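# Bring red foam block or yellow sponge to desk

## Task

Look at the shelving at the far end of the aisle. If a red foam block is there, carry it to the desk and leave it there; if none is there, carry the yellow sponge from the coffee table to the desk instead. All other items must stay on their own shelf, table or counter. At the end the coffee table must be standing upright, the robot must be neither fallen nor leaning, and the placed object must rest on the desk by itself, not held up by the robot.

## Robot and tools

ROBOT. A Hello Robot Stretch 3: a two-wheeled base (0.33 m long, 0.34 m wide), a lift moving up a mast, and one telescoping arm that sticks out to the robot's RIGHT, ending in a wrist (yaw, pitch, roll) and a two-finger gripper. The arm cannot reach forward, so to move the gripper forward or back you drive the base. Turning in place pivots about the point midway between the drive wheels, 0.05 m behind the front edge. With the arm pulled in and the wrist folded, a turn sweeps a circle of radius 0.28 m; an unfolded level gripper reaches past that circle. A head with head_camera and nav_camera pans and tilts; wrist_camera rides on the gripper.

FRAMES. Base frame: origin on the floor between the drive wheels, x forward, y left, z up. hand_pose is reported in this frame, located where the closed fingertips meet; with all wrist joints at 0 its x axis points up, y back along the arm toward the mast, z toward the rear. Odometry frame = base frame at scene start; heading is positive to the left, range -3.142 to 3.142. Wheel odometry counts slipping as motion.

TOOLS.
execute_actions: arguments actions (a list holding exactly one action, or empty to just read state and images) and cameras (list of head_camera, nav_camera, wrist_camera or all; omitted/null/all gives all, [] gives none; a wrong name rejects the call). An action may contain:
- base: exactly one of {"translate_m": d}, a relative straight drive in metres from the current spot, forward positive, -1 to 1; or {"rotate_rad": d}, a relative turn in place in radians, left (counter-clockwise from above) positive, -3.2 to 3.2. No sideways motion.
- joints: a single dictionary of absolute targets keyed by joint name: lift_m 0 to 1.1 m (arm height); arm_m 0 to 0.52 m (extension); wrist_yaw_rad -1.345 to 4.42 (0 along the arm, positive toward the front, 3.0 folded over the base); wrist_pitch_rad -1.57 to 0.451 (0 level, negative tips fingers down); wrist_roll_rad -2.911 to 2.911 (0 fingers side by side); gripper_m -0.089 to 0.179 (larger is wider; the real fingertip gap is 0.007 smaller when nearly shut, 0.025 smaller wide open, zero below 0.007); head_pan_rad -3.953 to 1.73 (0 forward, positive left, -1.57 looks along the arm); head_tilt_rad -1.53 to 0.419 (negative looks down). Tolerances: lift/arm/gripper ±0.004, yaw/roll/head ±0.02, pitch ±0.05.
- contact_limits: {"arm_m": effort percent 1 to 100}; the arm stops (contact_stop) when its motor effort hits that value (negative while retracting). Lower is gentler but too low stops instantly; it also caps holding force until the next action. Values above the maximum are cut.
All motions in one action begin together. Any action lasts at most 15 s. Bad keys or out-of-range numbers reject the call with no motion. Omitted joints or base may still be driving to an earlier target. Once a result reports a stop, later motion calls in the same reply are skipped.
wait: seconds 0 to 10; nothing new is commanded, returns state and images.
zoom_image: camera plus region [x0, y0, x1, y1] in pixels of that camera's latest full image (top-left origin, at most 504 by 504).
finished_scene: scene (1 or 2); ends it permanently and reports success. Only call once the object lies on the desk unaided.

RESULTS. base_status/joint_status: done (base: wheels turned fully, even if slipping), off_target (stopped short, may still push), contact_stop, time_out, torque_fault (old target dropped; joint holds, unless slack or switched off). on_its_own covers uncommanded joints; "held at" is the held target. A stopped arm or lift goes slack until commanded again; a slack lift can sink under load or be pushed up by closing fingers on a surface. lidar_m: 12 distances from base origin, 30-degree sectors starting straight ahead and going counter-clockwise (4th left, 7th behind, 10th right), '-' nothing seen; plane 0.17 m high, range 0.15 to 12 m, misses glass and thin legs, partly blocked by the mast and a low lift. wrist_depth_mm and head_depth_mm: 7x7 median depths (wrist 45 to 1000, head 280 to 4000 in sideways image). motor_effort: percent, positive toward higher values, bracketed peak; biased and noisy; positive wheel effort pushes forward. base_tilt in degrees (forward/right positive, up to about 4 degree fixed offset); turned_by_wheels and turned_by_imu give turning since last result.

SPEED. Full speed (0.30 m/s, 1.9 rad/s) only when stowed: lift_m below 0.30, arm_m below 0.03, wrist_yaw_rad above 2.54; otherwise 0.10 m/s and 0.63 rad/s.

GRIPPING. Close to a value below the object's width (lower squeezes harder; too hard triggers a stall guard that can let it slip; resend a different value to re-squeeze). Open at least 0.02 above the touching value to release. Readings never confirm a grasp; check the cameras.

SAFETY. Fold or unfold the wrist only with lift_m between 0.32 and 0.95, wrist_pitch_rad -0.4 and roll near 0; once folded, lift may go down to 0.25. With yaw below -0.4 keep pitch at -0.5 or lower. Pushing against something solid with the gripper above about 0.45 m can tip the robot, more so with raised limits or repeated pushes. Never drive while gripping or pushing a fixed thing. If snagged, reverse the last move in small steps; if leaning, free the gripper, and lower lift to about 0.2 if still tipped. Base, wrist and head have no contact stop; a wrist pressing hard for seconds turns off for 10 s. Avoid drops, knocking items off furniture, bumping the coffee table over, and hard hits. Objects may occasionally be nudged by outside forces. The robot holds its last command while you think.

Each tool is called after "Request:" by a JSON object that holds its "fn" and its "kwargs".

## Session

Request:
{"fn": "execute_actions", "kwargs": {"actions": []}}

Scene clock: 0.00 s.
base_odometry: x=+0.000 y=+0.000 heading=+0.000 (m, m, rad; odometry frame)
turned_by_wheels: +0.000 (rad since the last result)
turned_by_imu: +0.000 (rad since the last result)
base_tilt: forward=+0.6 right=+0.9 (deg)
lidar_m: 1.49 1.20 1.16 1.27 1.85 1.05 1.44 1.63 2.55 1.86 1.57 1.49
head_depth_mm: 1792 1813 1821 1840 1852 1433 1434 / 1895 1937 1948 1965 1980 1437 1982 / 2012 2087 2091 2111 2145 2145 2113 / 1932 2002 2012 1994 2008 2008 1978 / 1735 1743 1751 1742 1758 1758 1751 / 1545 1552 1549 1548 1539 1534 1552 / 1358 1351 1346 1353 1363 1371 1367
base_status: not commanded
joint_positions: lift_m=+0.378 arm_m=+0.002 wrist_yaw_rad=+3.047 wrist_pitch_rad=-0.562 wrist_roll_rad=-0.018 gripper_m=+0.037 head_pan_rad=+0.016 head_tilt_rad=+0.007
joint_status: not commanded
motor_effort: left_wheel=+0 right_wheel=-1 lift_m=+24 arm_m=+0 wrist_yaw_rad=+1 wrist_pitch_rad=+3 wrist_roll_rad=+0 gripper_m=+0 head_pan_rad=+2 head_tilt_rad=+1 (%)
hand_pose: x=-0.0020 y=+0.0565 z=+0.3598 quat_wxyz=(+0.227, +0.682, +0.166, +0.676) (m; base frame)
wrist_depth_mm: - - - - - - 919 / - - - - - - 997 / 916 934 - 925 940 923 925 / 746 751 743 750 756 769 763 / 630 636 628 635 664 648 646 / 549 569 - - 557 553 559 / 483 - - - 487 492 487
pictures: head_camera (sideways: a quarter turn clockwise sets it upright), nav_camera (sideways: a quarter turn counterclockwise sets it upright), wrist_camera
Images, in order (width x height): head_camera 896x504, nav_camera 672x504, wrist_camera 644x364.

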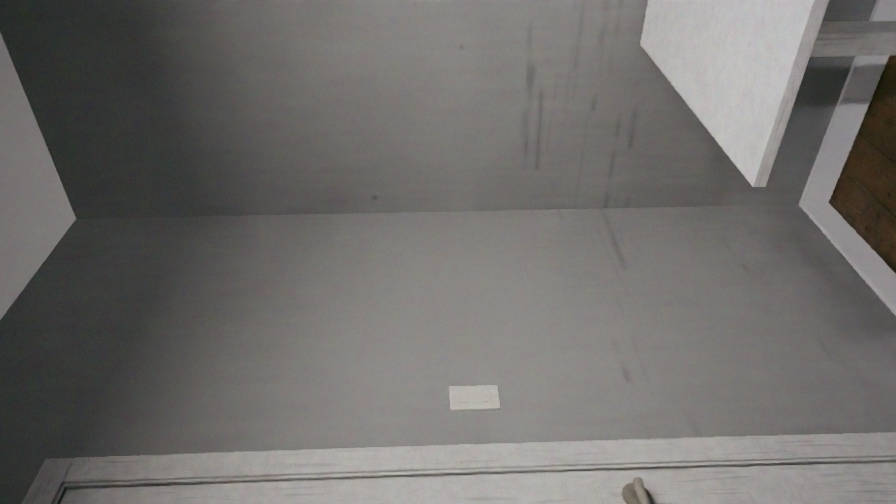

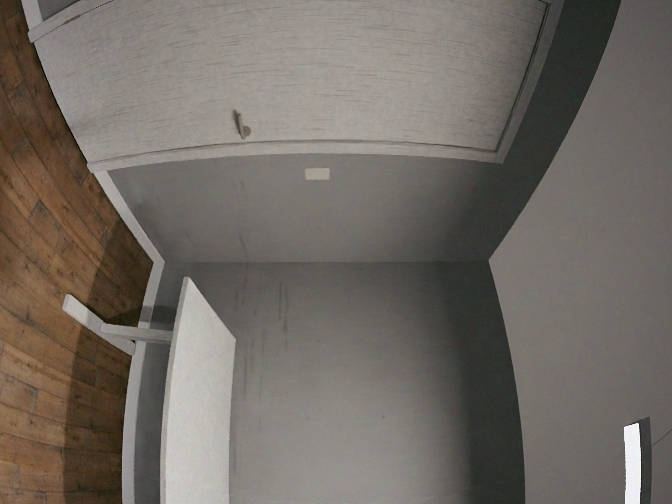

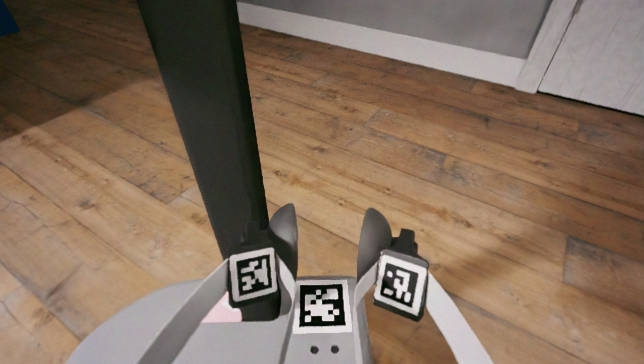

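Desk is ahead-left. Look around.

Request:
{"fn": "execute_actions", "kwargs": {"actions": [{"joints":{"head_pan_rad":1.6,"head_tilt_rad":-0.4}}], "cameras": ["nav_camera"]}}

Request:
{"fn": "execute_actions", "kwargs": {"actions": [{"joints":{"head_pan_rad":-2.8}}], "cameras": ["nav_camera"]}}

Request:
{"fn": "execute_actions", "kwargs": {"actions": [{"joints":{"head_pan_rad":-1.4}}], "cameras": ["nav_camera"]}}

Scene clock: 3.60 s.
base_odometry: x=+0.000 y=+0.000 heading=+0.000 (m, m, rad; odometry frame)
turned_by_wheels: +0.000 (rad since the last result)
turned_by_imu: +0.000 (rad since the last result)
base_tilt: forward=+0.7 right=+0.6 (deg)
lidar_m: 1.49 1.20 1.17 1.27 1.85 1.05 1.44 1.62 2.55 1.86 1.57 1.48
head_depth_mm: 1040 1110 1184 1279 1379 1510 1379 / 1103 1184 1269 1379 1493 1589 1384 / 1170 1256 1364 1490 1641 1690 1388 / 1258 1358 1483 1624 1800 1717 1399 / 1354 1475 1623 1788 1984 1731 1397 / 1459 1601 1764 1991 2161 1727 1403 / 1598 1763 1977 2236 2256 1773 1454
base_status: not commanded
joint_positions: lift_m=+0.378 arm_m=+0.002 wrist_yaw_rad=+3.047 wrist_pitch_rad=-0.562 wrist_roll_rad=-0.018 gripper_m=+0.037 head_pan_rad=+1.593 head_tilt_rad=-0.395
joint_status: all done
motor_effort: left_wheel=+1(0) right_wheel=-1(1) lift_m=+23(23) arm_m=+0(0) wrist_yaw_rad=+1(1) wrist_pitch_rad=+4(3) wrist_roll_rad=+0(0) gripper_m=-1(0) head_pan_rad=+3(31) head_tilt_rad=-2(17) (%)
hand_pose: x=-0.0020 y=+0.0565 z=+0.3598 quat_wxyz=(+0.227, +0.682, +0.166, +0.676) (m; base frame)
wrist_depth_mm: - - - - - - 941 / - - - - - - 986 / 921 917 - 919 921 928 940 / 752 759 746 756 765 759 762 / 630 633 641 637 664 634 648 / 551 566 - - 553 564 557 / 483 - - - 491 488 494
pictures: nav_camera (sideways: a quarter turn counterclockwise sets it upright)
camera_calibration (this result's frames):
nav_camera: T_world_to_cam=[[0.0214085, 0.348979, 0.936886, -1.17591], [0.999771, -0.00738916, -0.0200931, 0.0724027], [-0.0000892587, 0.937101, -0.349057, 0.418162], [0, 0, 0, 1]] pos_world=[-0.0471744, 0.0190404, 1.24911]
Images, in order (width x height): nav_camera 672x504.

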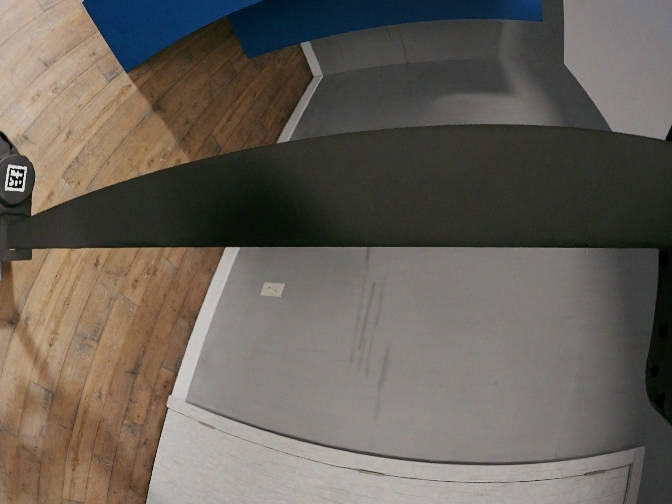

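Scene clock: 6.03 s.
base_odometry: x=+0.000 y=+0.000 heading=+0.000 (m, m, rad; odometry frame)
turned_by_wheels: +0.000 (rad since the last result)
turned_by_imu: +0.000 (rad since the last result)
base_tilt: forward=+0.7 right=+0.7 (deg)
lidar_m: 1.49 1.20 1.17 1.27 1.84 1.05 1.44 1.62 2.55 1.86 1.57 1.49
head_depth_mm: 1320 1440 2248 1934 1945 1693 1369 / 1246 1354 1451 1621 1851 1698 1380 / 1388 1483 1597 1739 1924 1707 1391 / 2665 2890 3148 2987 2135 1709 1394 / 2574 2744 2990 3028 2218 1713 1398 / 2413 2587 2765 2904 2234 1727 1409 / 2308 2420 2571 2742 2257 1734 1407
base_status: not commanded
joint_positions: lift_m=+0.378 arm_m=+0.002 wrist_yaw_rad=+3.047 wrist_pitch_rad=-0.562 wrist_roll_rad=-0.018 gripper_m=+0.037 head_pan_rad=-2.793 head_tilt_rad=-0.395
joint_status: all done
motor_effort: left_wheel=+0(0) right_wheel=-1(1) lift_m=+24(24) arm_m=+0(0) wrist_yaw_rad=+0(1) wrist_pitch_rad=+3(4) wrist_roll_rad=+0(0) gripper_m=+0(0) head_pan_rad=-2(29) head_tilt_rad=-2(2) (%)
hand_pose: x=-0.0020 y=+0.0565 z=+0.3598 quat_wxyz=(+0.227, +0.682, +0.166, +0.676) (m; base frame)
wrist_depth_mm: - - - - - - 934 / - - - - - - 986 / 905 898 - 932 943 938 947 / 758 747 746 748 761 758 759 / 635 634 636 636 660 646 641 / 552 567 - - 551 557 558 / 485 - - - 488 489 496
pictures: nav_camera (sideways: a quarter turn counterclockwise sets it upright)
camera_calibration (this result's frames):
nav_camera: T_world_to_cam=[[-0.33761, -0.0918569, 0.936793, -1.17359], [-0.313994, 0.949213, -0.0200853, 0.0804065], [-0.887371, -0.300928, -0.349307, 0.4239], [0, 0, 0, 1]] pos_world=[0.00518571, -0.0565623, 1.2491]
Images, in order (width x height): nav_camera 672x504.

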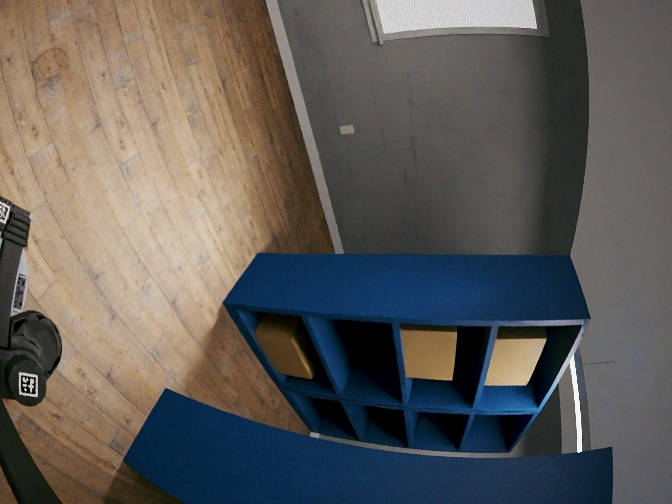

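Scene clock: 7.27 s.
base_odometry: x=+0.000 y=+0.000 heading=+0.000 (m, m, rad; odometry frame)
turned_by_wheels: +0.000 (rad since the last result)
turned_by_imu: +0.000 (rad since the last result)
base_tilt: forward=+0.7 right=+0.7 (deg)
lidar_m: 1.49 1.20 1.16 1.27 1.85 1.05 1.44 1.62 2.55 1.86 1.57 1.49
head_depth_mm: 2460 2621 2830 2894 2194 1685 1382 / 2648 2831 2988 2741 2198 1716 1383 / 2549 2769 2912 2478 2205 1704 1388 / 2302 2462 2642 2359 2211 1710 1391 / 2085 2238 2381 2497 2232 1716 1399 / 1922 2027 2148 1624 2161 1728 1404 / 1766 1873 1977 1441 2110 1743 1410
base_status: not commanded
joint_positions: lift_m=+0.378 arm_m=+0.002 wrist_yaw_rad=+3.047 wrist_pitch_rad=-0.562 wrist_roll_rad=-0.018 gripper_m=+0.037 head_pan_rad=-1.407 head_tilt_rad=-0.395
joint_status: all done
motor_effort: left_wheel=+1(0) right_wheel=-1(1) lift_m=+24(24) arm_m=+0(0) wrist_yaw_rad=+1(1) wrist_pitch_rad=+3(3) wrist_roll_rad=+0(0) gripper_m=+0(2) head_pan_rad=+3(29) head_tilt_rad=-2(3) (%)
hand_pose: x=-0.0020 y=+0.0565 z=+0.3598 quat_wxyz=(+0.227, +0.682, +0.166, +0.676) (m; base frame)
wrist_depth_mm: - - - - - - 925 / - - - - - - 989 / 904 913 - 929 931 930 940 / 742 751 725 757 752 761 768 / 621 632 644 638 659 644 647 / 549 567 - - 561 555 556 / 485 - - - 489 490 492
pictures: nav_camera (sideways: a quarter turn counterclockwise sets it upright)
camera_calibration (this result's frames):
nav_camera: T_world_to_cam=[[0.0280937, -0.348754, 0.936793, -1.17582], [-0.990809, -0.133766, -0.0200853, 0.0845351], [0.132315, -0.927619, -0.349306, 0.417679], [0, 0, 0, 1]] pos_world=[0.0615259, -0.011318, 1.2491]
Images, in order (width x height): nav_camera 672x504.

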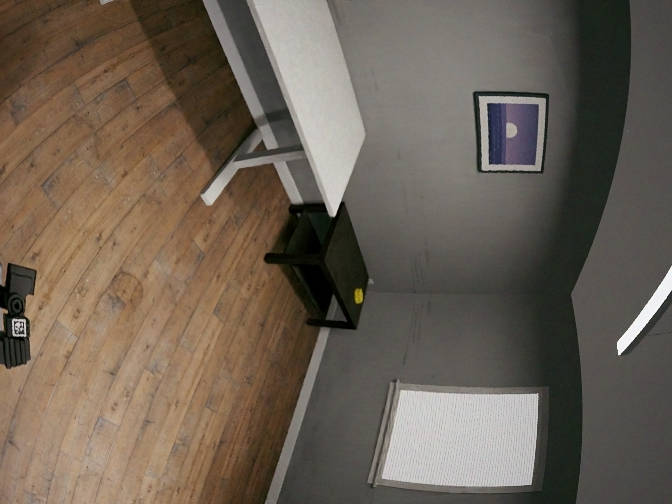

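Request:
{"fn": "execute_actions", "kwargs": {"actions": [{"base":{"translate_m":-0.95},"joints":{"head_pan_rad":1.5,"head_tilt_rad":-0.3}}], "cameras": ["nav_camera","head_camera"]}}

Scene clock: 22.07 s.
base_odometry: x=-0.950 y=+0.000 heading=+0.000 (m, m, rad; odometry frame)
turned_by_wheels: +0.000 (rad since the last result)
turned_by_imu: +0.003 (rad since the last result)
base_tilt: forward=+0.7 right=+0.7 (deg)
lidar_m: 2.25 1.76 1.73 0.36 0.34 1.15 0.73 0.52 2.01 2.15 2.20 2.19
head_depth_mm: 1497 1578 1672 1766 1892 1867 1478 / 1572 1669 1767 1879 2025 1853 1490 / 535 570 608 654 705 765 836 / 448 472 498 527 561 598 642 / 386 403 421 444 467 493 521 / 338 352 366 382 399 418 438 / 302 312 323 335 349 363 379
base_status: done
joint_positions: lift_m=+0.378 arm_m=+0.002 wrist_yaw_rad=+3.047 wrist_pitch_rad=-0.562 wrist_roll_rad=-0.018 gripper_m=+0.037 head_pan_rad=+1.493 head_tilt_rad=-0.309
joint_status: all done
motor_effort: left_wheel=+0(4) right_wheel=+0(6) lift_m=+23(24) arm_m=+0(0) wrist_yaw_rad=+1(1) wrist_pitch_rad=+3(4) wrist_roll_rad=+0(0) gripper_m=-1(0) head_pan_rad=+3(30) head_tilt_rad=+3(12) (%)
hand_pose: x=-0.0020 y=+0.0565 z=+0.3598 quat_wxyz=(+0.227, +0.682, +0.166, +0.676) (m; base frame)
wrist_depth_mm: 537 466 392 514 - - - / 636 501 438 571 - - - / 802 583 - 649 925 933 940 / 742 653 586 712 761 760 764 / 629 637 599 637 662 638 644 / 551 563 - - 556 566 559 / 482 - - - 487 495 489
pictures: head_camera (sideways: a quarter turn clockwise sets it upright), nav_camera (sideways: a quarter turn counterclockwise sets it upright)
camera_calibration (this result's frames):
head_camera: T_world_to_cam=[[-0.0380532, -0.324471, -0.94513, 1.25356], [-0.998298, 0.0541634, 0.0215991, -0.0151211], [0.0441832, 0.944344, -0.32598, 0.382306], [0, 0, 0, 1]] pos_world=[0.0157152, 0.046536, 1.30973]
nav_camera: T_world_to_cam=[[0.0497894, 0.26435, 0.963141, -1.21036], [0.994195, -0.10521, -0.0225181, 0.0755961], [0.0953796, 0.958671, -0.268054, 0.312157], [0, 0, 0, 1]] pos_world=[-0.0446673, 0.0286574, 1.25113]
Images, in order (width x height): head_camera 896x504, nav_camera 672x504.

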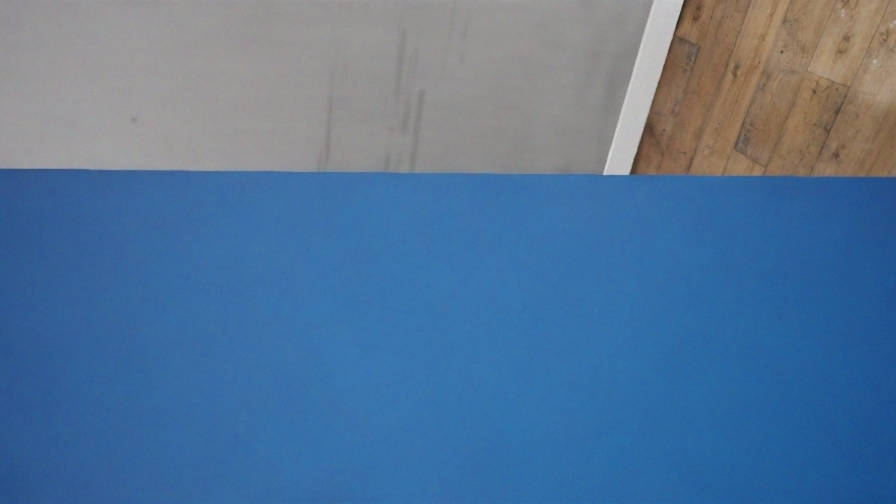

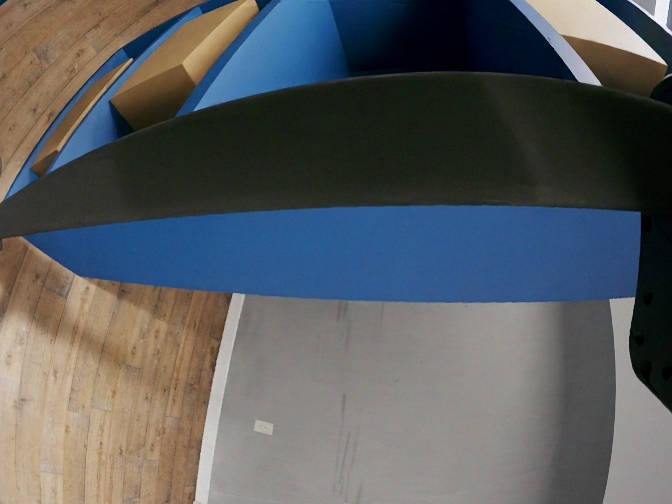

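Request:
{"fn": "execute_actions", "kwargs": {"actions": [{"joints":{"head_pan_rad":-3.7,"head_tilt_rad":-0.6}}], "cameras": ["nav_camera","head_camera"]}}

Scene clock: 26.40 s.
base_odometry: x=-0.950 y=+0.000 heading=+0.000 (m, m, rad; odometry frame)
turned_by_wheels: +0.000 (rad since the last result)
turned_by_imu: +0.000 (rad since the last result)
base_tilt: forward=+0.7 right=+0.8 (deg)
lidar_m: 2.24 1.76 1.73 0.36 0.34 1.16 0.73 0.52 2.01 2.15 2.20 2.18
head_depth_mm: 959 1016 717 791 785 845 - / 1784 1069 1198 1197 1111 1185 1154 / 1847 2050 2311 2239 1745 1442 1226 / 1853 2064 2328 2230 1763 1446 1235 / 1860 2079 2326 2246 1775 1459 1244 / 1827 2033 1909 1910 1620 1455 1246 / 1782 1162 1267 1347 1290 1223 1178
base_status: not commanded
joint_positions: lift_m=+0.378 arm_m=+0.002 wrist_yaw_rad=+3.047 wrist_pitch_rad=-0.562 wrist_roll_rad=-0.018 gripper_m=+0.037 head_pan_rad=-3.693 head_tilt_rad=-0.592
joint_status: all done
motor_effort: left_wheel=+0(0) right_wheel=+0(0) lift_m=+24(23) arm_m=-1(0) wrist_yaw_rad=+1(1) wrist_pitch_rad=+3(4) wrist_roll_rad=+0(0) gripper_m=+1(0) head_pan_rad=-3(31) head_tilt_rad=-2(17) (%)
hand_pose: x=-0.0020 y=+0.0565 z=+0.3598 quat_wxyz=(+0.227, +0.682, +0.166, +0.676) (m; base frame)
wrist_depth_mm: 543 473 393 510 - - - / 638 501 440 572 - - - / 797 580 - 643 923 936 944 / 745 654 586 709 750 769 768 / 634 639 603 634 652 652 644 / 549 563 - - 558 557 562 / 480 - - - 489 493 488
pictures: head_camera (sideways: a quarter turn clockwise sets it upright), nav_camera (sideways: a quarter turn counterclockwise sets it upright)
camera_calibration (this result's frames):
head_camera: T_world_to_cam=[[0.485221, -0.313171, -0.816385, 1.08243], [-0.509185, -0.860222, 0.0273518, -0.025585], [-0.710839, 0.402419, -0.57686, 0.713362], [0, 0, 0, 1]] pos_world=[-0.0311617, 0.0299074, 1.29589]
nav_camera: T_world_to_cam=[[-0.432643, 0.300076, 0.850161, -1.06], [0.551233, 0.834235, -0.0139347, 0.0671168], [-0.713415, 0.462609, -0.526338, 0.653201], [0, 0, 0, 1]] pos_world=[-0.0295946, -0.0400869, 1.24591]
Images, in order (width x height): head_camera 896x504, nav_camera 672x504.

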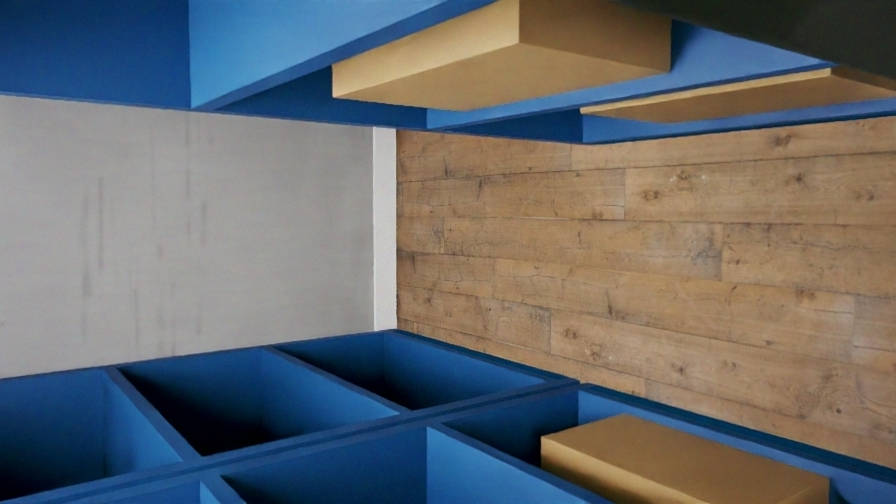

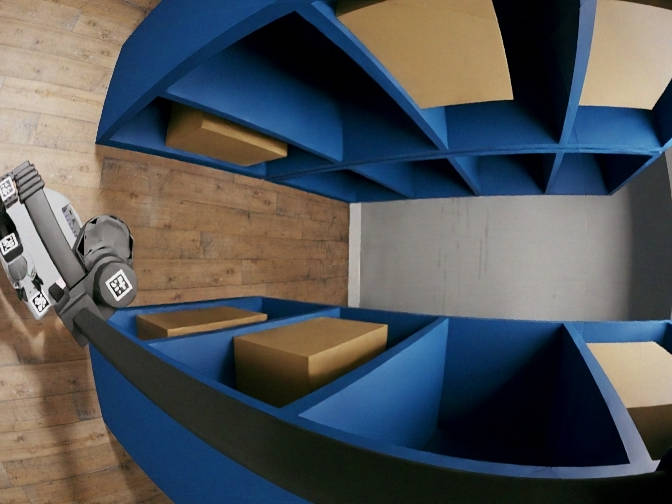

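Request:
{"fn": "execute_actions", "kwargs": {"actions": [{"base":{"translate_m":0.25}}], "cameras": []}}

Request:
{"fn": "execute_actions", "kwargs": {"actions": [{"base":{"rotate_rad":-3.1},"joints":{"head_pan_rad":0,"head_tilt_rad":-0.7,"lift_m":0.25}}], "cameras": ["nav_camera"]}}

Scene clock: 33.50 s.
base_odometry: x=-0.700 y=+0.000 heading=+0.000 (m, m, rad; odometry frame)
turned_by_wheels: +0.000 (rad since the last result)
turned_by_imu: +0.000 (rad since the last result)
base_tilt: forward=+0.8 right=+0.6 (deg)
lidar_m: 2.07 1.62 1.59 0.63 0.48 0.48 0.77 0.76 2.16 2.29 2.07 2.00
head_depth_mm: 376 417 468 534 622 724 - / 378 419 470 537 626 749 930 / 391 435 491 564 665 777 975 / 2042 2270 2564 2223 1756 1450 1235 / 2061 2300 2561 2238 1772 1454 1246 / 2034 2276 2522 2157 1773 1468 1239 / 1971 2216 1558 1656 1589 1441 1254
base_status: done
joint_positions: lift_m=+0.378 arm_m=+0.002 wrist_yaw_rad=+3.047 wrist_pitch_rad=-0.562 wrist_roll_rad=-0.018 gripper_m=+0.037 head_pan_rad=-3.693 head_tilt_rad=-0.593
joint_status: not commanded
motor_effort: left_wheel=+0(5) right_wheel=-1(5) lift_m=+24(24) arm_m=+0(0) wrist_yaw_rad=+0(1) wrist_pitch_rad=+3(3) wrist_roll_rad=+0(0) gripper_m=+0(0) head_pan_rad=-2(2) head_tilt_rad=-1(2) (%)
hand_pose: x=-0.0020 y=+0.0565 z=+0.3598 quat_wxyz=(+0.227, +0.682, +0.166, +0.676) (m; base frame)
wrist_depth_mm: 394 458 - - - - - / 415 493 - - - - - / 435 534 - 924 926 923 945 / 474 575 695 741 762 769 770 / 598 597 636 643 661 650 640 / 546 558 - - 558 563 555 / 485 - - - 492 490 489
pictures: none
No camera images: the call's "cameras" was empty. Leave "cameras" out to get every camera's image.

Scene clock: 37.00 s.
base_odometry: x=-0.700 y=+0.000 heading=-3.100 (m, m, rad; odometry frame)
turned_by_wheels: -3.100 (rad since the last result)
turned_by_imu: -3.131 (rad since the last result)
base_tilt: forward=+0.7 right=+0.8 (deg)
lidar_m: 0.76 0.78 2.15 2.34 2.00 2.41 2.00 1.60 1.59 0.61 0.48 0.48
head_depth_mm: 1426 1952 2303 1922 1581 1351 1166 / 1237 1438 1639 1858 1589 1358 1178 / 984 1543 1515 1570 1603 1355 1182 / 857 1611 1462 1366 1505 1366 1187 / 762 831 1469 1184 1409 1348 1193 / 706 750 827 973 1280 1376 1197 / 622 731 892 1136 1523 1379 1201
base_status: done
joint_positions: lift_m=+0.250 arm_m=+0.002 wrist_yaw_rad=+3.047 wrist_pitch_rad=-0.562 wrist_roll_rad=-0.018 gripper_m=+0.037 head_pan_rad=-0.007 head_tilt_rad=-0.692
joint_status: all done
motor_effort: left_wheel=+1(10) right_wheel=-2(9) lift_m=+18(18) arm_m=-1(1) wrist_yaw_rad=+1(0) wrist_pitch_rad=+4(4) wrist_roll_rad=+0(0) gripper_m=+0(0) head_pan_rad=+4(28) head_tilt_rad=-3(9) (%)
hand_pose: x=-0.0020 y=+0.0564 z=+0.2320 quat_wxyz=(+0.227, +0.681, +0.166, +0.676) (m; base frame)
wrist_depth_mm: - - - - - - - / 860 862 870 865 869 870 890 / 675 671 - 674 679 688 685 / 551 555 - 569 552 564 570 / 481 - - - 488 476 476 / - - - - - 413 412 / - - - - 363 362 365
pictures: nav_camera (sideways: a quarter turn counterclockwise sets it upright)
camera_calibration (this result's frames):
nav_camera: T_world_to_cam=[[0.607044, -0.0334176, 0.793965, -0.993074], [-0.0410996, -0.999099, -0.0106279, 0.0664234], [0.793605, -0.02618, -0.60787, 0.750081], [0, 0, 0, 1]] pos_world=[0.010302, 0.0528145, 1.24512]
Images, in order (width x height): nav_camera 672x504.

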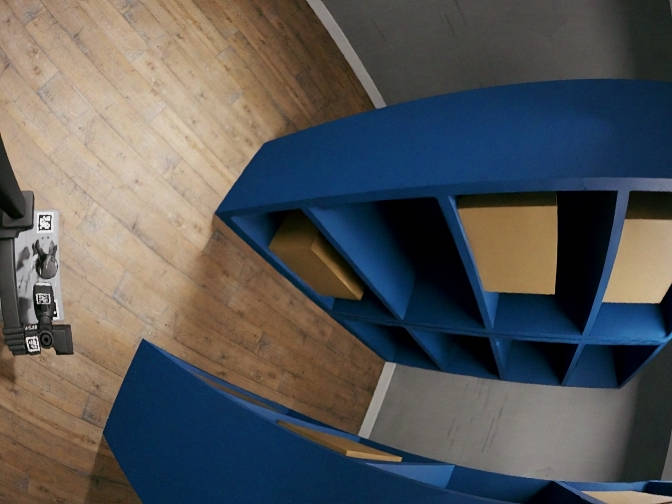

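Request:
{"fn": "execute_actions", "kwargs": {"actions": [{"base":{"rotate_rad":0.68}}], "cameras": []}}

Request:
{"fn": "execute_actions", "kwargs": {"actions": [{"base":{"translate_m":0.35}}], "cameras": []}}

Request:
{"fn": "execute_actions", "kwargs": {"actions": [{"base":{"rotate_rad":-1.35}}], "cameras": ["nav_camera"]}}

Scene clock: 43.30 s.
base_odometry: x=-0.700 y=+0.000 heading=-2.420 (m, m, rad; odometry frame)
turned_by_wheels: +0.680 (rad since the last result)
turned_by_imu: +0.686 (rad since the last result)
base_tilt: forward=+0.7 right=+0.8 (deg)
lidar_m: 0.99 2.16 2.08 1.99 2.16 1.79 1.59 1.59 0.55 0.48 1.18 0.76
head_depth_mm: 792 846 907 982 1125 1313 1168 / 1938 1049 1146 1256 1405 1355 1178 / 2013 2293 2462 1942 1604 1359 1179 / 1967 2217 2431 1952 1613 1364 1185 / 1921 2159 2349 1961 1618 1373 1193 / 1865 2116 2355 2011 1624 1377 1196 / 1838 2045 2296 2013 1635 1383 1197
base_status: done
joint_positions: lift_m=+0.250 arm_m=+0.002 wrist_yaw_rad=+3.047 wrist_pitch_rad=-0.562 wrist_roll_rad=-0.018 gripper_m=+0.037 head_pan_rad=-0.007 head_tilt_rad=-0.692
joint_status: not commanded
motor_effort: left_wheel=-1(5) right_wheel=+1(9) lift_m=+17(18) arm_m=-1(1) wrist_yaw_rad=+0(1) wrist_pitch_rad=+4(3) wrist_roll_rad=+0(0) gripper_m=+0(1) head_pan_rad=+3(3) head_tilt_rad=-2(2) (%)
hand_pose: x=-0.0020 y=+0.0564 z=+0.2320 quat_wxyz=(+0.227, +0.681, +0.166, +0.676) (m; base frame)
wrist_depth_mm: - - - - - - - / 840 861 852 865 868 872 885 / 668 669 - 677 678 679 685 / 552 553 - 567 553 567 561 / 482 - - - 487 471 473 / - - - - - 411 414 / - - - - 362 362 363
pictures: none
No camera images: the call's "cameras" was empty. Leave "cameras" out to get every camera's image.

Scene clock: 46.07 s.
base_odometry: x=-0.963 y=-0.231 heading=-2.420 (m, m, rad; odometry frame)
turned_by_wheels: +0.000 (rad since the last result)
turned_by_imu: -0.001 (rad since the last result)
base_tilt: forward=+0.8 right=+0.7 (deg)
lidar_m: 1.82 1.82 2.13 2.01 2.40 2.18 1.93 0.76 0.53 0.78 0.48 0.47
head_depth_mm: 663 691 739 799 870 953 1055 / 1735 1967 2214 1825 1148 1271 1178 / 1695 1906 2191 1946 1603 1362 1185 / 1647 1859 2118 1958 1608 1363 1190 / 1599 1814 2072 1977 1619 1365 1191 / 1580 1757 1993 1983 1617 1379 1199 / 1530 1699 1945 1999 1641 1381 1202
base_status: done
joint_positions: lift_m=+0.250 arm_m=+0.002 wrist_yaw_rad=+3.047 wrist_pitch_rad=-0.562 wrist_roll_rad=-0.018 gripper_m=+0.037 head_pan_rad=-0.007 head_tilt_rad=-0.692
joint_status: not commanded
motor_effort: left_wheel=-1(8) right_wheel=+1(9) lift_m=+18(18) arm_m=-1(1) wrist_yaw_rad=+1(0) wrist_pitch_rad=+4(4) wrist_roll_rad=+0(0) gripper_m=+0(0) head_pan_rad=+1(2) head_tilt_rad=-2(2) (%)
hand_pose: x=-0.0020 y=+0.0564 z=+0.2320 quat_wxyz=(+0.227, +0.681, +0.166, +0.676) (m; base frame)
wrist_depth_mm: - - - - - - - / 857 849 861 877 885 890 893 / 673 671 - 675 685 679 695 / 550 546 - 569 560 563 566 / 484 - - - 489 471 479 / - - - - - 411 413 / - - - - 364 361 365
pictures: none
No camera images: the call's "cameras" was empty. Leave "cameras" out to get every camera's image.

Scene clock: 48.10 s.
base_odometry: x=-0.963 y=-0.231 heading=+2.513 (m, m, rad; odometry frame)
turned_by_wheels: -1.350 (rad since the last result)
turned_by_imu: -1.360 (rad since the last result)
base_tilt: forward=+0.8 right=+0.7 (deg)
lidar_m: 1.11 0.47 0.55 1.82 1.88 2.01 2.06 2.40 2.01 1.93 0.57 0.53
head_depth_mm: 1096 1217 1153 1170 1228 1242 1157 / 1994 2263 2369 1731 1559 1350 1174 / 1983 2253 2447 1947 1603 1358 1182 / 1976 2236 2423 1958 1611 1366 1192 / 1968 2185 2403 1922 1602 1371 1190 / 1611 1293 1379 1284 1194 1266 1118 / 1064 866 1371 1168 952 782 945
base_status: done
joint_positions: lift_m=+0.250 arm_m=+0.002 wrist_yaw_rad=+3.047 wrist_pitch_rad=-0.562 wrist_roll_rad=-0.018 gripper_m=+0.037 head_pan_rad=-0.007 head_tilt_rad=-0.692
joint_status: not commanded
motor_effort: left_wheel=+1(9) right_wheel=-2(9) lift_m=+19(18) arm_m=-1(1) wrist_yaw_rad=+0(1) wrist_pitch_rad=+4(4) wrist_roll_rad=+0(0) gripper_m=+0(0) head_pan_rad=+2(2) head_tilt_rad=-3(1) (%)
hand_pose: x=-0.0020 y=+0.0563 z=+0.2320 quat_wxyz=(+0.227, +0.681, +0.166, +0.676) (m; base frame)
wrist_depth_mm: - - - - - 668 450 / 843 860 857 862 866 673 461 / 666 675 - 681 686 626 458 / 552 549 - 563 562 564 463 / 481 - - - 491 480 472 / - - - - - 408 413 / - - - - 361 361 361
pictures: nav_camera (sideways: a quarter turn counterclockwise sets it upright)
camera_calibration (this result's frames):
nav_camera: T_world_to_cam=[[0.607508, -0.0332709, 0.793617, -0.992623], [-0.0408591, -0.999109, -0.0106085, 0.0663966], [0.793262, -0.0259817, -0.608326, 0.750675], [0, 0, 0, 1]] pos_world=[0.0102564, 0.0528158, 1.24512]
Images, in order (width x height): nav_camera 672x504.

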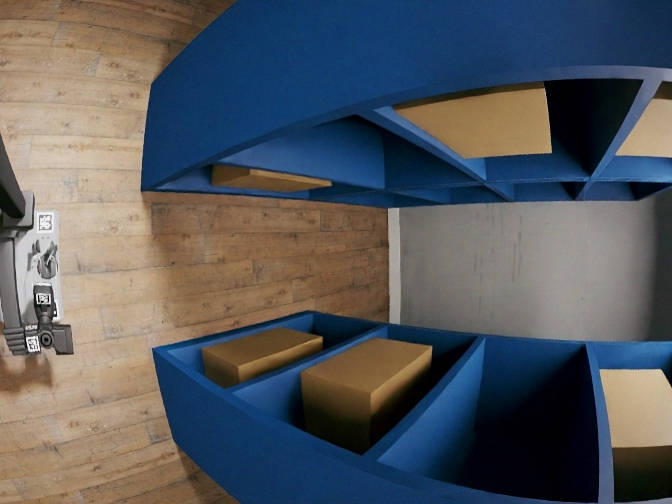

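Well aligned. Drive in.

Request:
{"fn": "execute_actions", "kwargs": {"actions": [{"base":{"translate_m":0.6},"joints":{"head_tilt_rad":-0.9}}], "cameras": ["nav_camera"]}}

Scene clock: 52.93 s.
base_odometry: x=-1.448 y=+0.122 heading=+2.513 (m, m, rad; odometry frame)
turned_by_wheels: +0.000 (rad since the last result)
turned_by_imu: -0.001 (rad since the last result)
base_tilt: forward=+0.7 right=+0.8 (deg)
lidar_m: 1.62 0.40 0.29 0.30 0.32 2.55 2.59 2.76 0.39 0.37 0.38 0.51
head_depth_mm: 1550 1825 1848 1207 1308 1183 1100 / 1543 1810 1878 1606 1401 1242 1119 / 1552 1801 1902 1612 1407 1246 1125 / 1537 1790 1893 1622 1416 1256 1127 / 1539 1802 1890 1630 1408 1260 1129 / 1499 1439 1680 1276 1294 1155 1068 / 1473 1320 868 935 847 775 825
base_status: done
joint_positions: lift_m=+0.250 arm_m=+0.002 wrist_yaw_rad=+3.047 wrist_pitch_rad=-0.562 wrist_roll_rad=-0.018 gripper_m=+0.037 head_pan_rad=-0.007 head_tilt_rad=-0.889
joint_status: all done
motor_effort: left_wheel=+1(9) right_wheel=-3(5) lift_m=+17(18) arm_m=-1(1) wrist_yaw_rad=+1(0) wrist_pitch_rad=+4(4) wrist_roll_rad=+0(0) gripper_m=+1(0) head_pan_rad=+2(2) head_tilt_rad=-4(14) (%)
hand_pose: x=-0.0020 y=+0.0563 z=+0.2320 quat_wxyz=(+0.227, +0.681, +0.166, +0.676) (m; base frame)
wrist_depth_mm: - 290 722 725 319 315 321 / 855 317 688 680 354 353 356 / 671 366 - 534 393 400 407 / 552 511 - 450 440 443 453 / 484 - - - 467 475 480 / - - - - - 414 412 / - - - - 361 362 363
pictures: nav_camera (sideways: a quarter turn counterclockwise sets it upright)
camera_calibration (this result's frames):
nav_camera: T_world_to_cam=[[0.751273, -0.0342111, 0.659104, -0.818192], [-0.0422081, -0.999102, -0.00374834, 0.0574719], [0.65864, -0.0250035, -0.752043, 0.938425], [0, 0, 0, 1]] pos_world=[-0.00097286, 0.0528929, 1.24522]
Images, in order (width x height): nav_camera 672x504.

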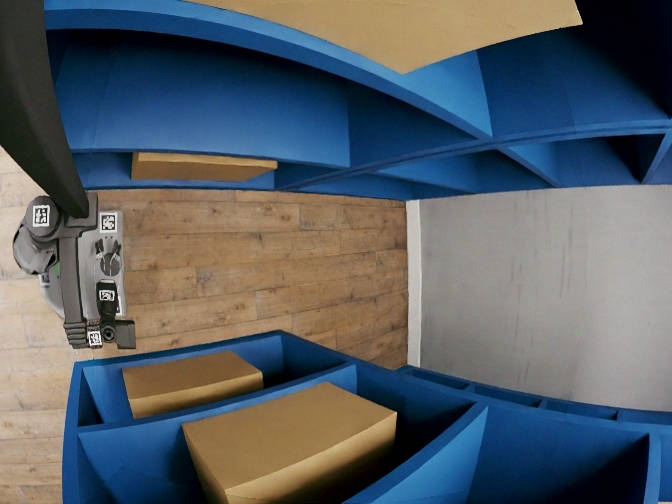

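Request:
{"fn": "execute_actions", "kwargs": {"actions": [{"base":{"translate_m":0.8},"joints":{"head_tilt_rad":-0.5,"head_pan_rad":-1.2}}], "cameras": ["nav_camera"]}}

Request:
{"fn": "execute_actions", "kwargs": {"actions": [{"joints":{"head_pan_rad":1.1}}], "cameras": ["nav_camera"]}}

Scene clock: 59.20 s.
base_odometry: x=-2.095 y=+0.592 heading=+2.513 (m, m, rad; odometry frame)
turned_by_wheels: +0.000 (rad since the last result)
turned_by_imu: -0.002 (rad since the last result)
base_tilt: forward=+0.7 right=+0.7 (deg)
lidar_m: 0.85 0.85 0.76 0.28 0.31 0.41 1.00 0.51 0.34 0.34 1.16 0.89
head_depth_mm: 1009 1097 852 1314 1073 1196 1195 / 1044 1139 914 1361 1114 1444 1260 / 1081 1177 926 1414 1161 1447 1293 / 1119 1216 1012 1451 1167 1454 1295 / 1163 1258 946 1501 1272 1461 1301 / 1209 1289 1123 1445 1502 1489 1308 / 1118 1167 1141 1273 1346 1450 1311
base_status: done
joint_positions: lift_m=+0.250 arm_m=+0.002 wrist_yaw_rad=+3.047 wrist_pitch_rad=-0.562 wrist_roll_rad=-0.018 gripper_m=+0.037 head_pan_rad=-1.193 head_tilt_rad=-0.507
joint_status: all done
motor_effort: left_wheel=+2(9) right_wheel=-3(6) lift_m=+18(17) arm_m=-1(1) wrist_yaw_rad=+1(0) wrist_pitch_rad=+4(4) wrist_roll_rad=+0(0) gripper_m=-1(0) head_pan_rad=-2(30) head_tilt_rad=+3(19) (%)
hand_pose: x=-0.0020 y=+0.0563 z=+0.2320 quat_wxyz=(+0.227, +0.681, +0.166, +0.676) (m; base frame)
wrist_depth_mm: 353 489 298 736 750 765 783 / 355 486 333 684 686 689 703 / 389 485 - 535 535 540 543 / 429 436 - 454 461 467 474 / 456 - - - 487 476 475 / - - - - - 409 412 / - - - - 360 364 364
pictures: nav_camera (sideways: a quarter turn counterclockwise sets it upright)
camera_calibration (this result's frames):
nav_camera: T_world_to_cam=[[0.139503, -0.430171, 0.891904, -1.11793], [-0.940439, -0.339554, -0.0166751, 0.0797854], [0.310023, -0.836454, -0.451918, 0.550126], [0, 0, 0, 1]] pos_world=[0.060436, 0.00634581, 1.24703]
Images, in order (width x height): nav_camera 672x504.

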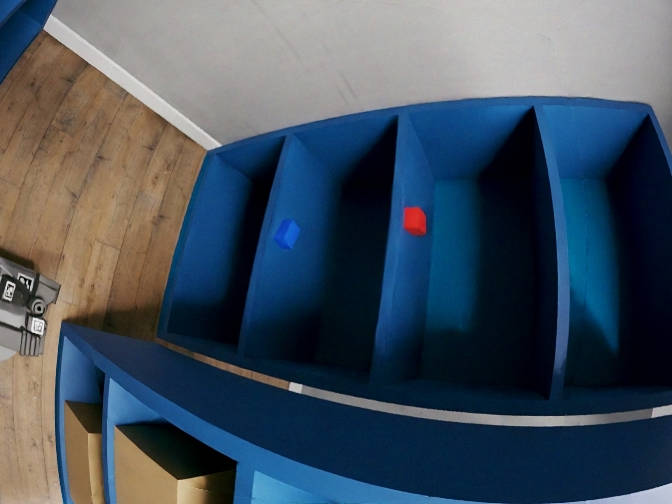

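Scene clock: 60.80 s.
base_odometry: x=-2.095 y=+0.592 heading=+2.513 (m, m, rad; odometry frame)
turned_by_wheels: +0.000 (rad since the last result)
turned_by_imu: +0.000 (rad since the last result)
base_tilt: forward=+0.8 right=+0.7 (deg)
lidar_m: 0.85 0.85 0.76 0.28 0.31 0.41 1.00 0.51 0.35 0.34 1.16 0.89
head_depth_mm: 806 895 844 582 478 893 770 / 760 842 853 585 453 898 753 / 721 792 829 590 448 877 757 / 683 746 799 596 451 834 759 / 650 708 765 600 454 386 764 / 621 672 733 605 456 368 764 / 594 641 695 610 458 369 718
base_status: not commanded
joint_positions: lift_m=+0.250 arm_m=+0.002 wrist_yaw_rad=+3.047 wrist_pitch_rad=-0.562 wrist_roll_rad=-0.018 gripper_m=+0.037 head_pan_rad=+1.093 head_tilt_rad=-0.507
joint_status: all done
motor_effort: left_wheel=+2(1) right_wheel=-3(3) lift_m=+18(18) arm_m=-1(1) wrist_yaw_rad=+1(1) wrist_pitch_rad=+4(4) wrist_roll_rad=+0(0) gripper_m=+1(0) head_pan_rad=+1(30) head_tilt_rad=+2(2) (%)
hand_pose: x=-0.0020 y=+0.0563 z=+0.2320 quat_wxyz=(+0.227, +0.681, +0.166, +0.676) (m; base frame)
wrist_depth_mm: 352 482 300 744 753 770 778 / 353 486 337 688 681 690 695 / 387 488 - 537 538 537 546 / 426 436 - 450 461 469 476 / 448 - - - 489 471 478 / - - - - - 411 412 / - - - - 363 361 364
pictures: nav_camera (sideways: a quarter turn counterclockwise sets it upright)
camera_calibration (this result's frames):
nav_camera: T_world_to_cam=[[0.233418, 0.387326, 0.891905, -1.1185], [0.872887, -0.487637, -0.0166752, 0.0687243], [0.428467, 0.782425, -0.451915, 0.549399], [0, 0, 0, 1]] pos_world=[-0.0343095, 0.0368748, 1.24703]
Images, in order (width x height): nav_camera 672x504.

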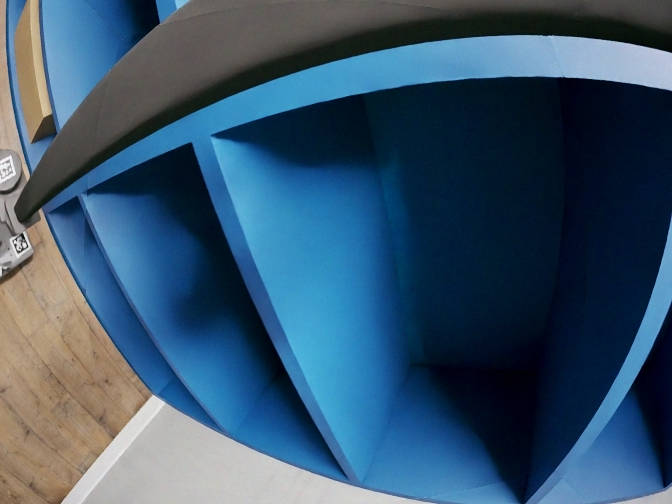

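Request:
{"fn": "execute_actions", "kwargs": {"actions": [{"base":{"translate_m":0.5},"joints":{"head_tilt_rad":-0.3,"head_pan_rad":-1.57}}]}}

Scene clock: 67.40 s.
base_odometry: x=-2.500 y=+0.886 heading=+2.513 (m, m, rad; odometry frame)
turned_by_wheels: +0.000 (rad since the last result)
turned_by_imu: -0.001 (rad since the last result)
base_tilt: forward=+0.8 right=+0.8 (deg)
lidar_m: 0.36 0.37 0.43 0.74 0.76 0.60 1.11 0.67 0.82 1.23 0.52 0.37
head_depth_mm: 782 1115 1193 909 1347 1088 1349 / 920 1114 1193 919 1344 1098 1352 / 898 1117 1194 858 1356 1037 1356 / 873 1123 1189 937 1355 1104 1332 / 848 1112 1190 943 1360 1114 1334 / 826 1119 1179 953 1323 1110 1168 / 806 958 944 871 907 935 976
base_status: done
joint_positions: lift_m=+0.250 arm_m=+0.002 wrist_yaw_rad=+3.047 wrist_pitch_rad=-0.562 wrist_roll_rad=-0.018 gripper_m=+0.037 head_pan_rad=-1.563 head_tilt_rad=-0.310
joint_status: all done
motor_effort: left_wheel=+1(9) right_wheel=-3(6) lift_m=+18(17) arm_m=-1(1) wrist_yaw_rad=+1(0) wrist_pitch_rad=+4(4) wrist_roll_rad=+0(0) gripper_m=+0(0) head_pan_rad=-2(29) head_tilt_rad=+3(13) (%)
hand_pose: x=-0.0020 y=+0.0563 z=+0.2320 quat_wxyz=(+0.227, +0.681, +0.166, +0.676) (m; base frame)
wrist_depth_mm: 689 726 750 749 764 512 353 / 641 673 674 687 691 516 376 / 527 526 - 534 534 498 395 / 446 454 - 458 471 476 414 / 467 - - - 492 477 405 / - - - - - 410 389 / - - - - 363 363 364
pictures: head_camera (sideways: a quarter turn clockwise sets it upright), nav_camera (sideways: a quarter turn counterclockwise sets it upright), wrist_camera
camera_calibration (this result's frames):
head_camera: T_world_to_cam=[[0.010113, 0.32659, -0.945112, 1.25325], [0.999268, 0.0315661, 0.0216004, -0.027308], [0.0368879, -0.944639, -0.326031, 0.382417], [0, 0, 0, 1]] pos_world=[0.000507296, -0.0471891, 1.30973]
nav_camera: T_world_to_cam=[[-0.0269571, -0.267696, 0.963126, -1.20988], [-0.999553, 0.0196447, -0.0225166, 0.087756], [-0.0128927, -0.963303, -0.268106, 0.312885], [0, 0, 0, 1]] pos_world=[0.059136, -0.0241997, 1.25113]
wrist_camera: T_world_to_cam=[[0.999608, -0.0242957, 0.0138802, 0.0038623], [-0.00637214, -0.680682, -0.732552, 0.240309], [0.0272459, 0.732176, -0.68057, 0.279734], [0, 0, 0, 1]] pos_world=[-0.00995111, -0.0411473, 0.366364]
Images, in order (width x height): head_camera 896x504, nav_camera 672x504, wrist_camera 644x364.

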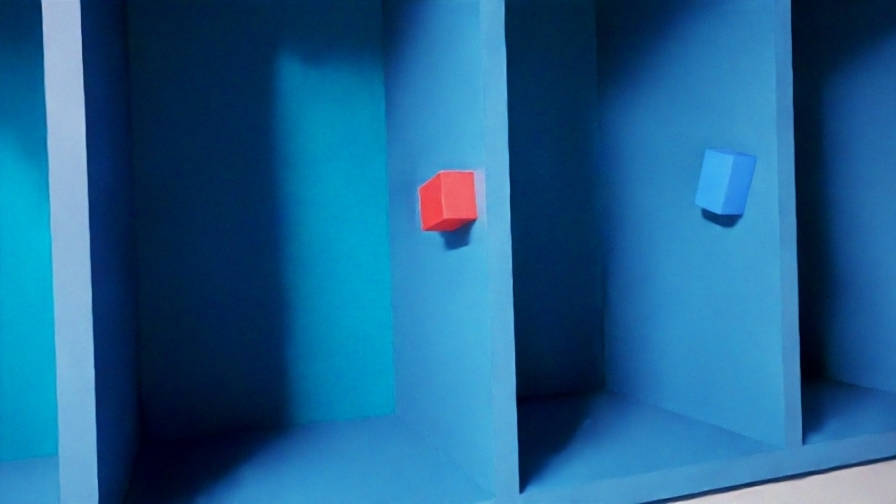

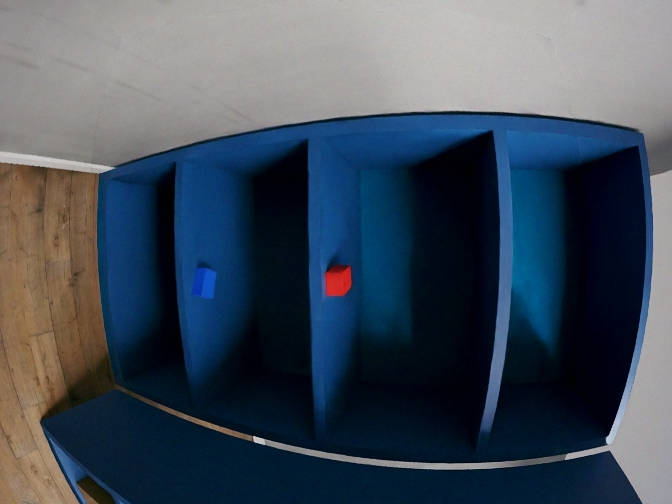

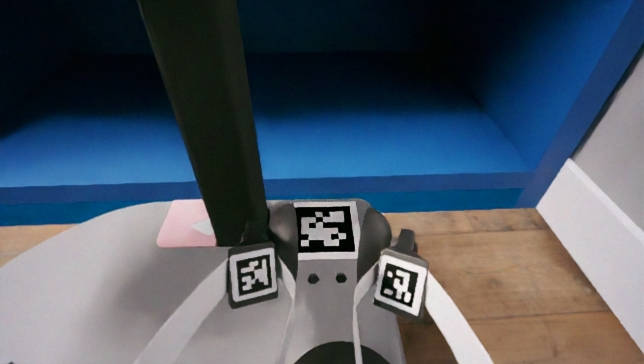

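Request:
{"fn": "execute_actions", "kwargs": {"actions": [{"joints":{"lift_m":0.9,"wrist_pitch_rad":-0.4}}], "cameras": []}}

Request:
{"fn": "execute_actions", "kwargs": {"actions": [{"joints":{"wrist_yaw_rad":0,"gripper_m":0.12}}], "cameras": []}}

Request:
{"fn": "execute_actions", "kwargs": {"actions": [{"joints":{"wrist_pitch_rad":0,"arm_m":0.25}}], "cameras": ["wrist_camera","head_camera"]}}

Scene clock: 78.73 s.
base_odometry: x=-2.500 y=+0.886 heading=+2.513 (m, m, rad; odometry frame)
turned_by_wheels: +0.000 (rad since the last result)
turned_by_imu: +0.000 (rad since the last result)
base_tilt: forward=+0.6 right=+0.7 (deg)
lidar_m: 0.36 0.37 0.42 0.74 0.76 0.60 1.11 0.67 0.82 1.22 0.52 0.37
head_depth_mm: 781 1115 1190 907 1347 1091 1355 / 921 1115 1193 917 1347 1099 1356 / 895 1117 1186 858 1345 1037 1356 / 871 1119 1186 933 1357 1109 1332 / 848 1118 1192 944 1360 1111 1332 / 827 1119 1177 954 1331 1109 1168 / 805 959 940 870 907 937 974
base_status: not commanded
joint_positions: lift_m=+0.900 arm_m=+0.002 wrist_yaw_rad=+3.047 wrist_pitch_rad=-0.418 wrist_roll_rad=-0.018 gripper_m=+0.037 head_pan_rad=-1.563 head_tilt_rad=-0.310
joint_status: all done
motor_effort: left_wheel=+1(1) right_wheel=-3(3) lift_m=+29(30) arm_m=-1(1) wrist_yaw_rad=+1(1) wrist_pitch_rad=+6(7) wrist_roll_rad=+0(0) gripper_m=+0(0) head_pan_rad=-3(2) head_tilt_rad=+3(3) (%)
hand_pose: x=-0.0001 y=+0.0767 z=+0.9124 quat_wxyz=(+0.178, +0.691, +0.116, +0.690) (m; base frame)
wrist_depth_mm: 291 295 303 310 314 319 322 / 695 769 791 796 794 517 360 / 683 854 885 883 856 518 382 / 686 855 904 910 860 520 411 / 662 725 - 738 742 520 415 / 608 602 - 604 618 562 416 / 553 691 985 970 984 579 416
pictures: none
No camera images: the call's "cameras" was empty. Leave "cameras" out to get every camera's image.

Scene clock: 81.27 s.
base_odometry: x=-2.500 y=+0.886 heading=+2.513 (m, m, rad; odometry frame)
turned_by_wheels: +0.000 (rad since the last result)
turned_by_imu: +0.000 (rad since the last result)
base_tilt: forward=+0.6 right=+0.7 (deg)
lidar_m: 0.36 0.37 0.43 0.74 0.76 0.60 1.11 0.67 0.82 1.22 0.52 0.37
head_depth_mm: 779 1117 1189 906 1338 1093 1355 / 920 1116 1193 917 1347 1094 1435 / 896 1114 1193 858 1350 1039 1442 / 873 1115 1190 931 1357 1109 1315 / 847 1116 1193 943 1355 1110 1315 / 827 1120 1177 954 1328 1109 1166 / 807 962 941 868 909 934 973
base_status: not commanded
joint_positions: lift_m=+0.900 arm_m=+0.002 wrist_yaw_rad=+0.003 wrist_pitch_rad=-0.418 wrist_roll_rad=-0.018 gripper_m=+0.120 head_pan_rad=-1.563 head_tilt_rad=-0.310
joint_status: all done
motor_effort: left_wheel=+1(2) right_wheel=-3(3) lift_m=+30(29) arm_m=-1(1) wrist_yaw_rad=-1(3) wrist_pitch_rad=+5(5) wrist_roll_rad=+0(0) gripper_m=+0(79) head_pan_rad=-2(3) head_tilt_rad=+3(3) (%)
hand_pose: x=-0.0209 y=-0.3711 z=+0.9124 quat_wxyz=(+0.698, +0.149, -0.685, -0.145) (m; base frame)
wrist_depth_mm: 453 503 857 916 909 479 472 / 450 567 956 - 985 958 627 / 460 614 - - - 976 620 / 461 649 890 932 916 892 656 / 465 637 797 768 780 778 676 / 464 594 - - - 811 680 / 439 693 - - - - 660
pictures: none
No camera images: the call's "cameras" was empty. Leave "cameras" out to get every camera's image.

Scene clock: 84.33 s.
base_odometry: x=-2.500 y=+0.886 heading=+2.513 (m, m, rad; odometry frame)
turned_by_wheels: +0.000 (rad since the last result)
turned_by_imu: +0.000 (rad since the last result)
base_tilt: forward=+0.8 right=+0.8 (deg)
lidar_m: 0.36 0.37 0.42 0.74 0.76 0.60 1.11 0.67 0.82 1.22 0.52 0.37
head_depth_mm: 783 1114 1189 908 - - 1353 / 917 1118 1196 916 - - 1356 / 899 1119 1191 859 - - 1355 / 873 1113 1184 933 1355 1103 1328 / 850 1115 1188 944 1359 1108 1337 / 829 1119 1182 953 1332 1110 1164 / 809 963 939 870 910 937 973
base_status: not commanded
joint_positions: lift_m=+0.900 arm_m=+0.250 wrist_yaw_rad=+0.001 wrist_pitch_rad=-0.021 wrist_roll_rad=-0.018 gripper_m=+0.120 head_pan_rad=-1.563 head_tilt_rad=-0.310
joint_status: all done
motor_effort: left_wheel=+1(1) right_wheel=-3(3) lift_m=+29(29) arm_m=+3(1) wrist_yaw_rad=+0(2) wrist_pitch_rad=+6(7) wrist_roll_rad=+0(0) gripper_m=+1(1) head_pan_rad=-2(2) head_tilt_rad=+3(3) (%)
hand_pose: x=-0.0211 y=-0.6504 z=+1.0090 quat_wxyz=(+0.714, +0.008, -0.700, -0.007) (m; base frame)
wrist_depth_mm: 398 570 714 700 695 698 623 / 399 583 722 730 714 717 621 / 404 590 744 739 742 732 612 / 362 385 403 328 390 483 517 / 382 308 304 303 302 298 299 / 417 536 820 826 824 752 594 / 393 621 806 839 844 818 570
pictures: head_camera (sideways: a quarter turn clockwise sets it upright), wrist_camera
camera_calibration (this result's frames):
head_camera: T_world_to_cam=[[0.0101714, 0.326587, -0.945112, 1.25325], [0.999274, 0.0313876, 0.0216004, -0.027308], [0.0367192, -0.944646, -0.326031, 0.382417], [0, 0, 0, 1]] pos_world=[0.000498869, -0.0471881, 1.30973]
wrist_camera: T_world_to_cam=[[-0.997367, -0.054364, 0.0479857, -0.101165], [-0.0581227, 0.203677, -0.977311, 1.14937], [0.0433569, -0.977528, -0.206301, -0.263634], [0, 0, 0, 1]] pos_world=[-0.0226635, -0.49731, 1.07376]
Images, in order (width x height): head_camera 896x504, wrist_camera 644x364.

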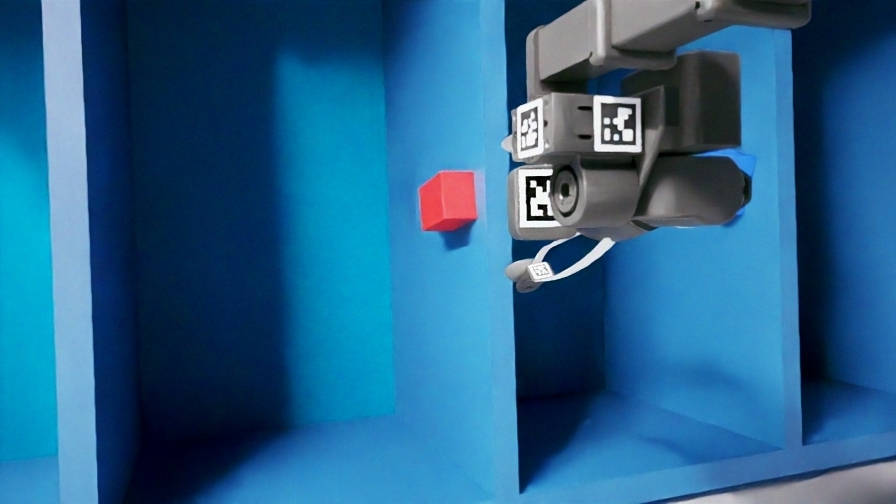

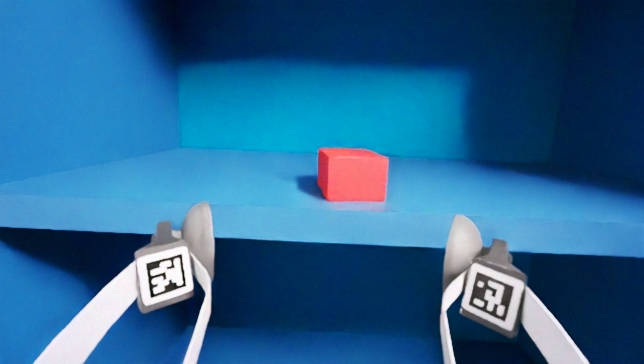

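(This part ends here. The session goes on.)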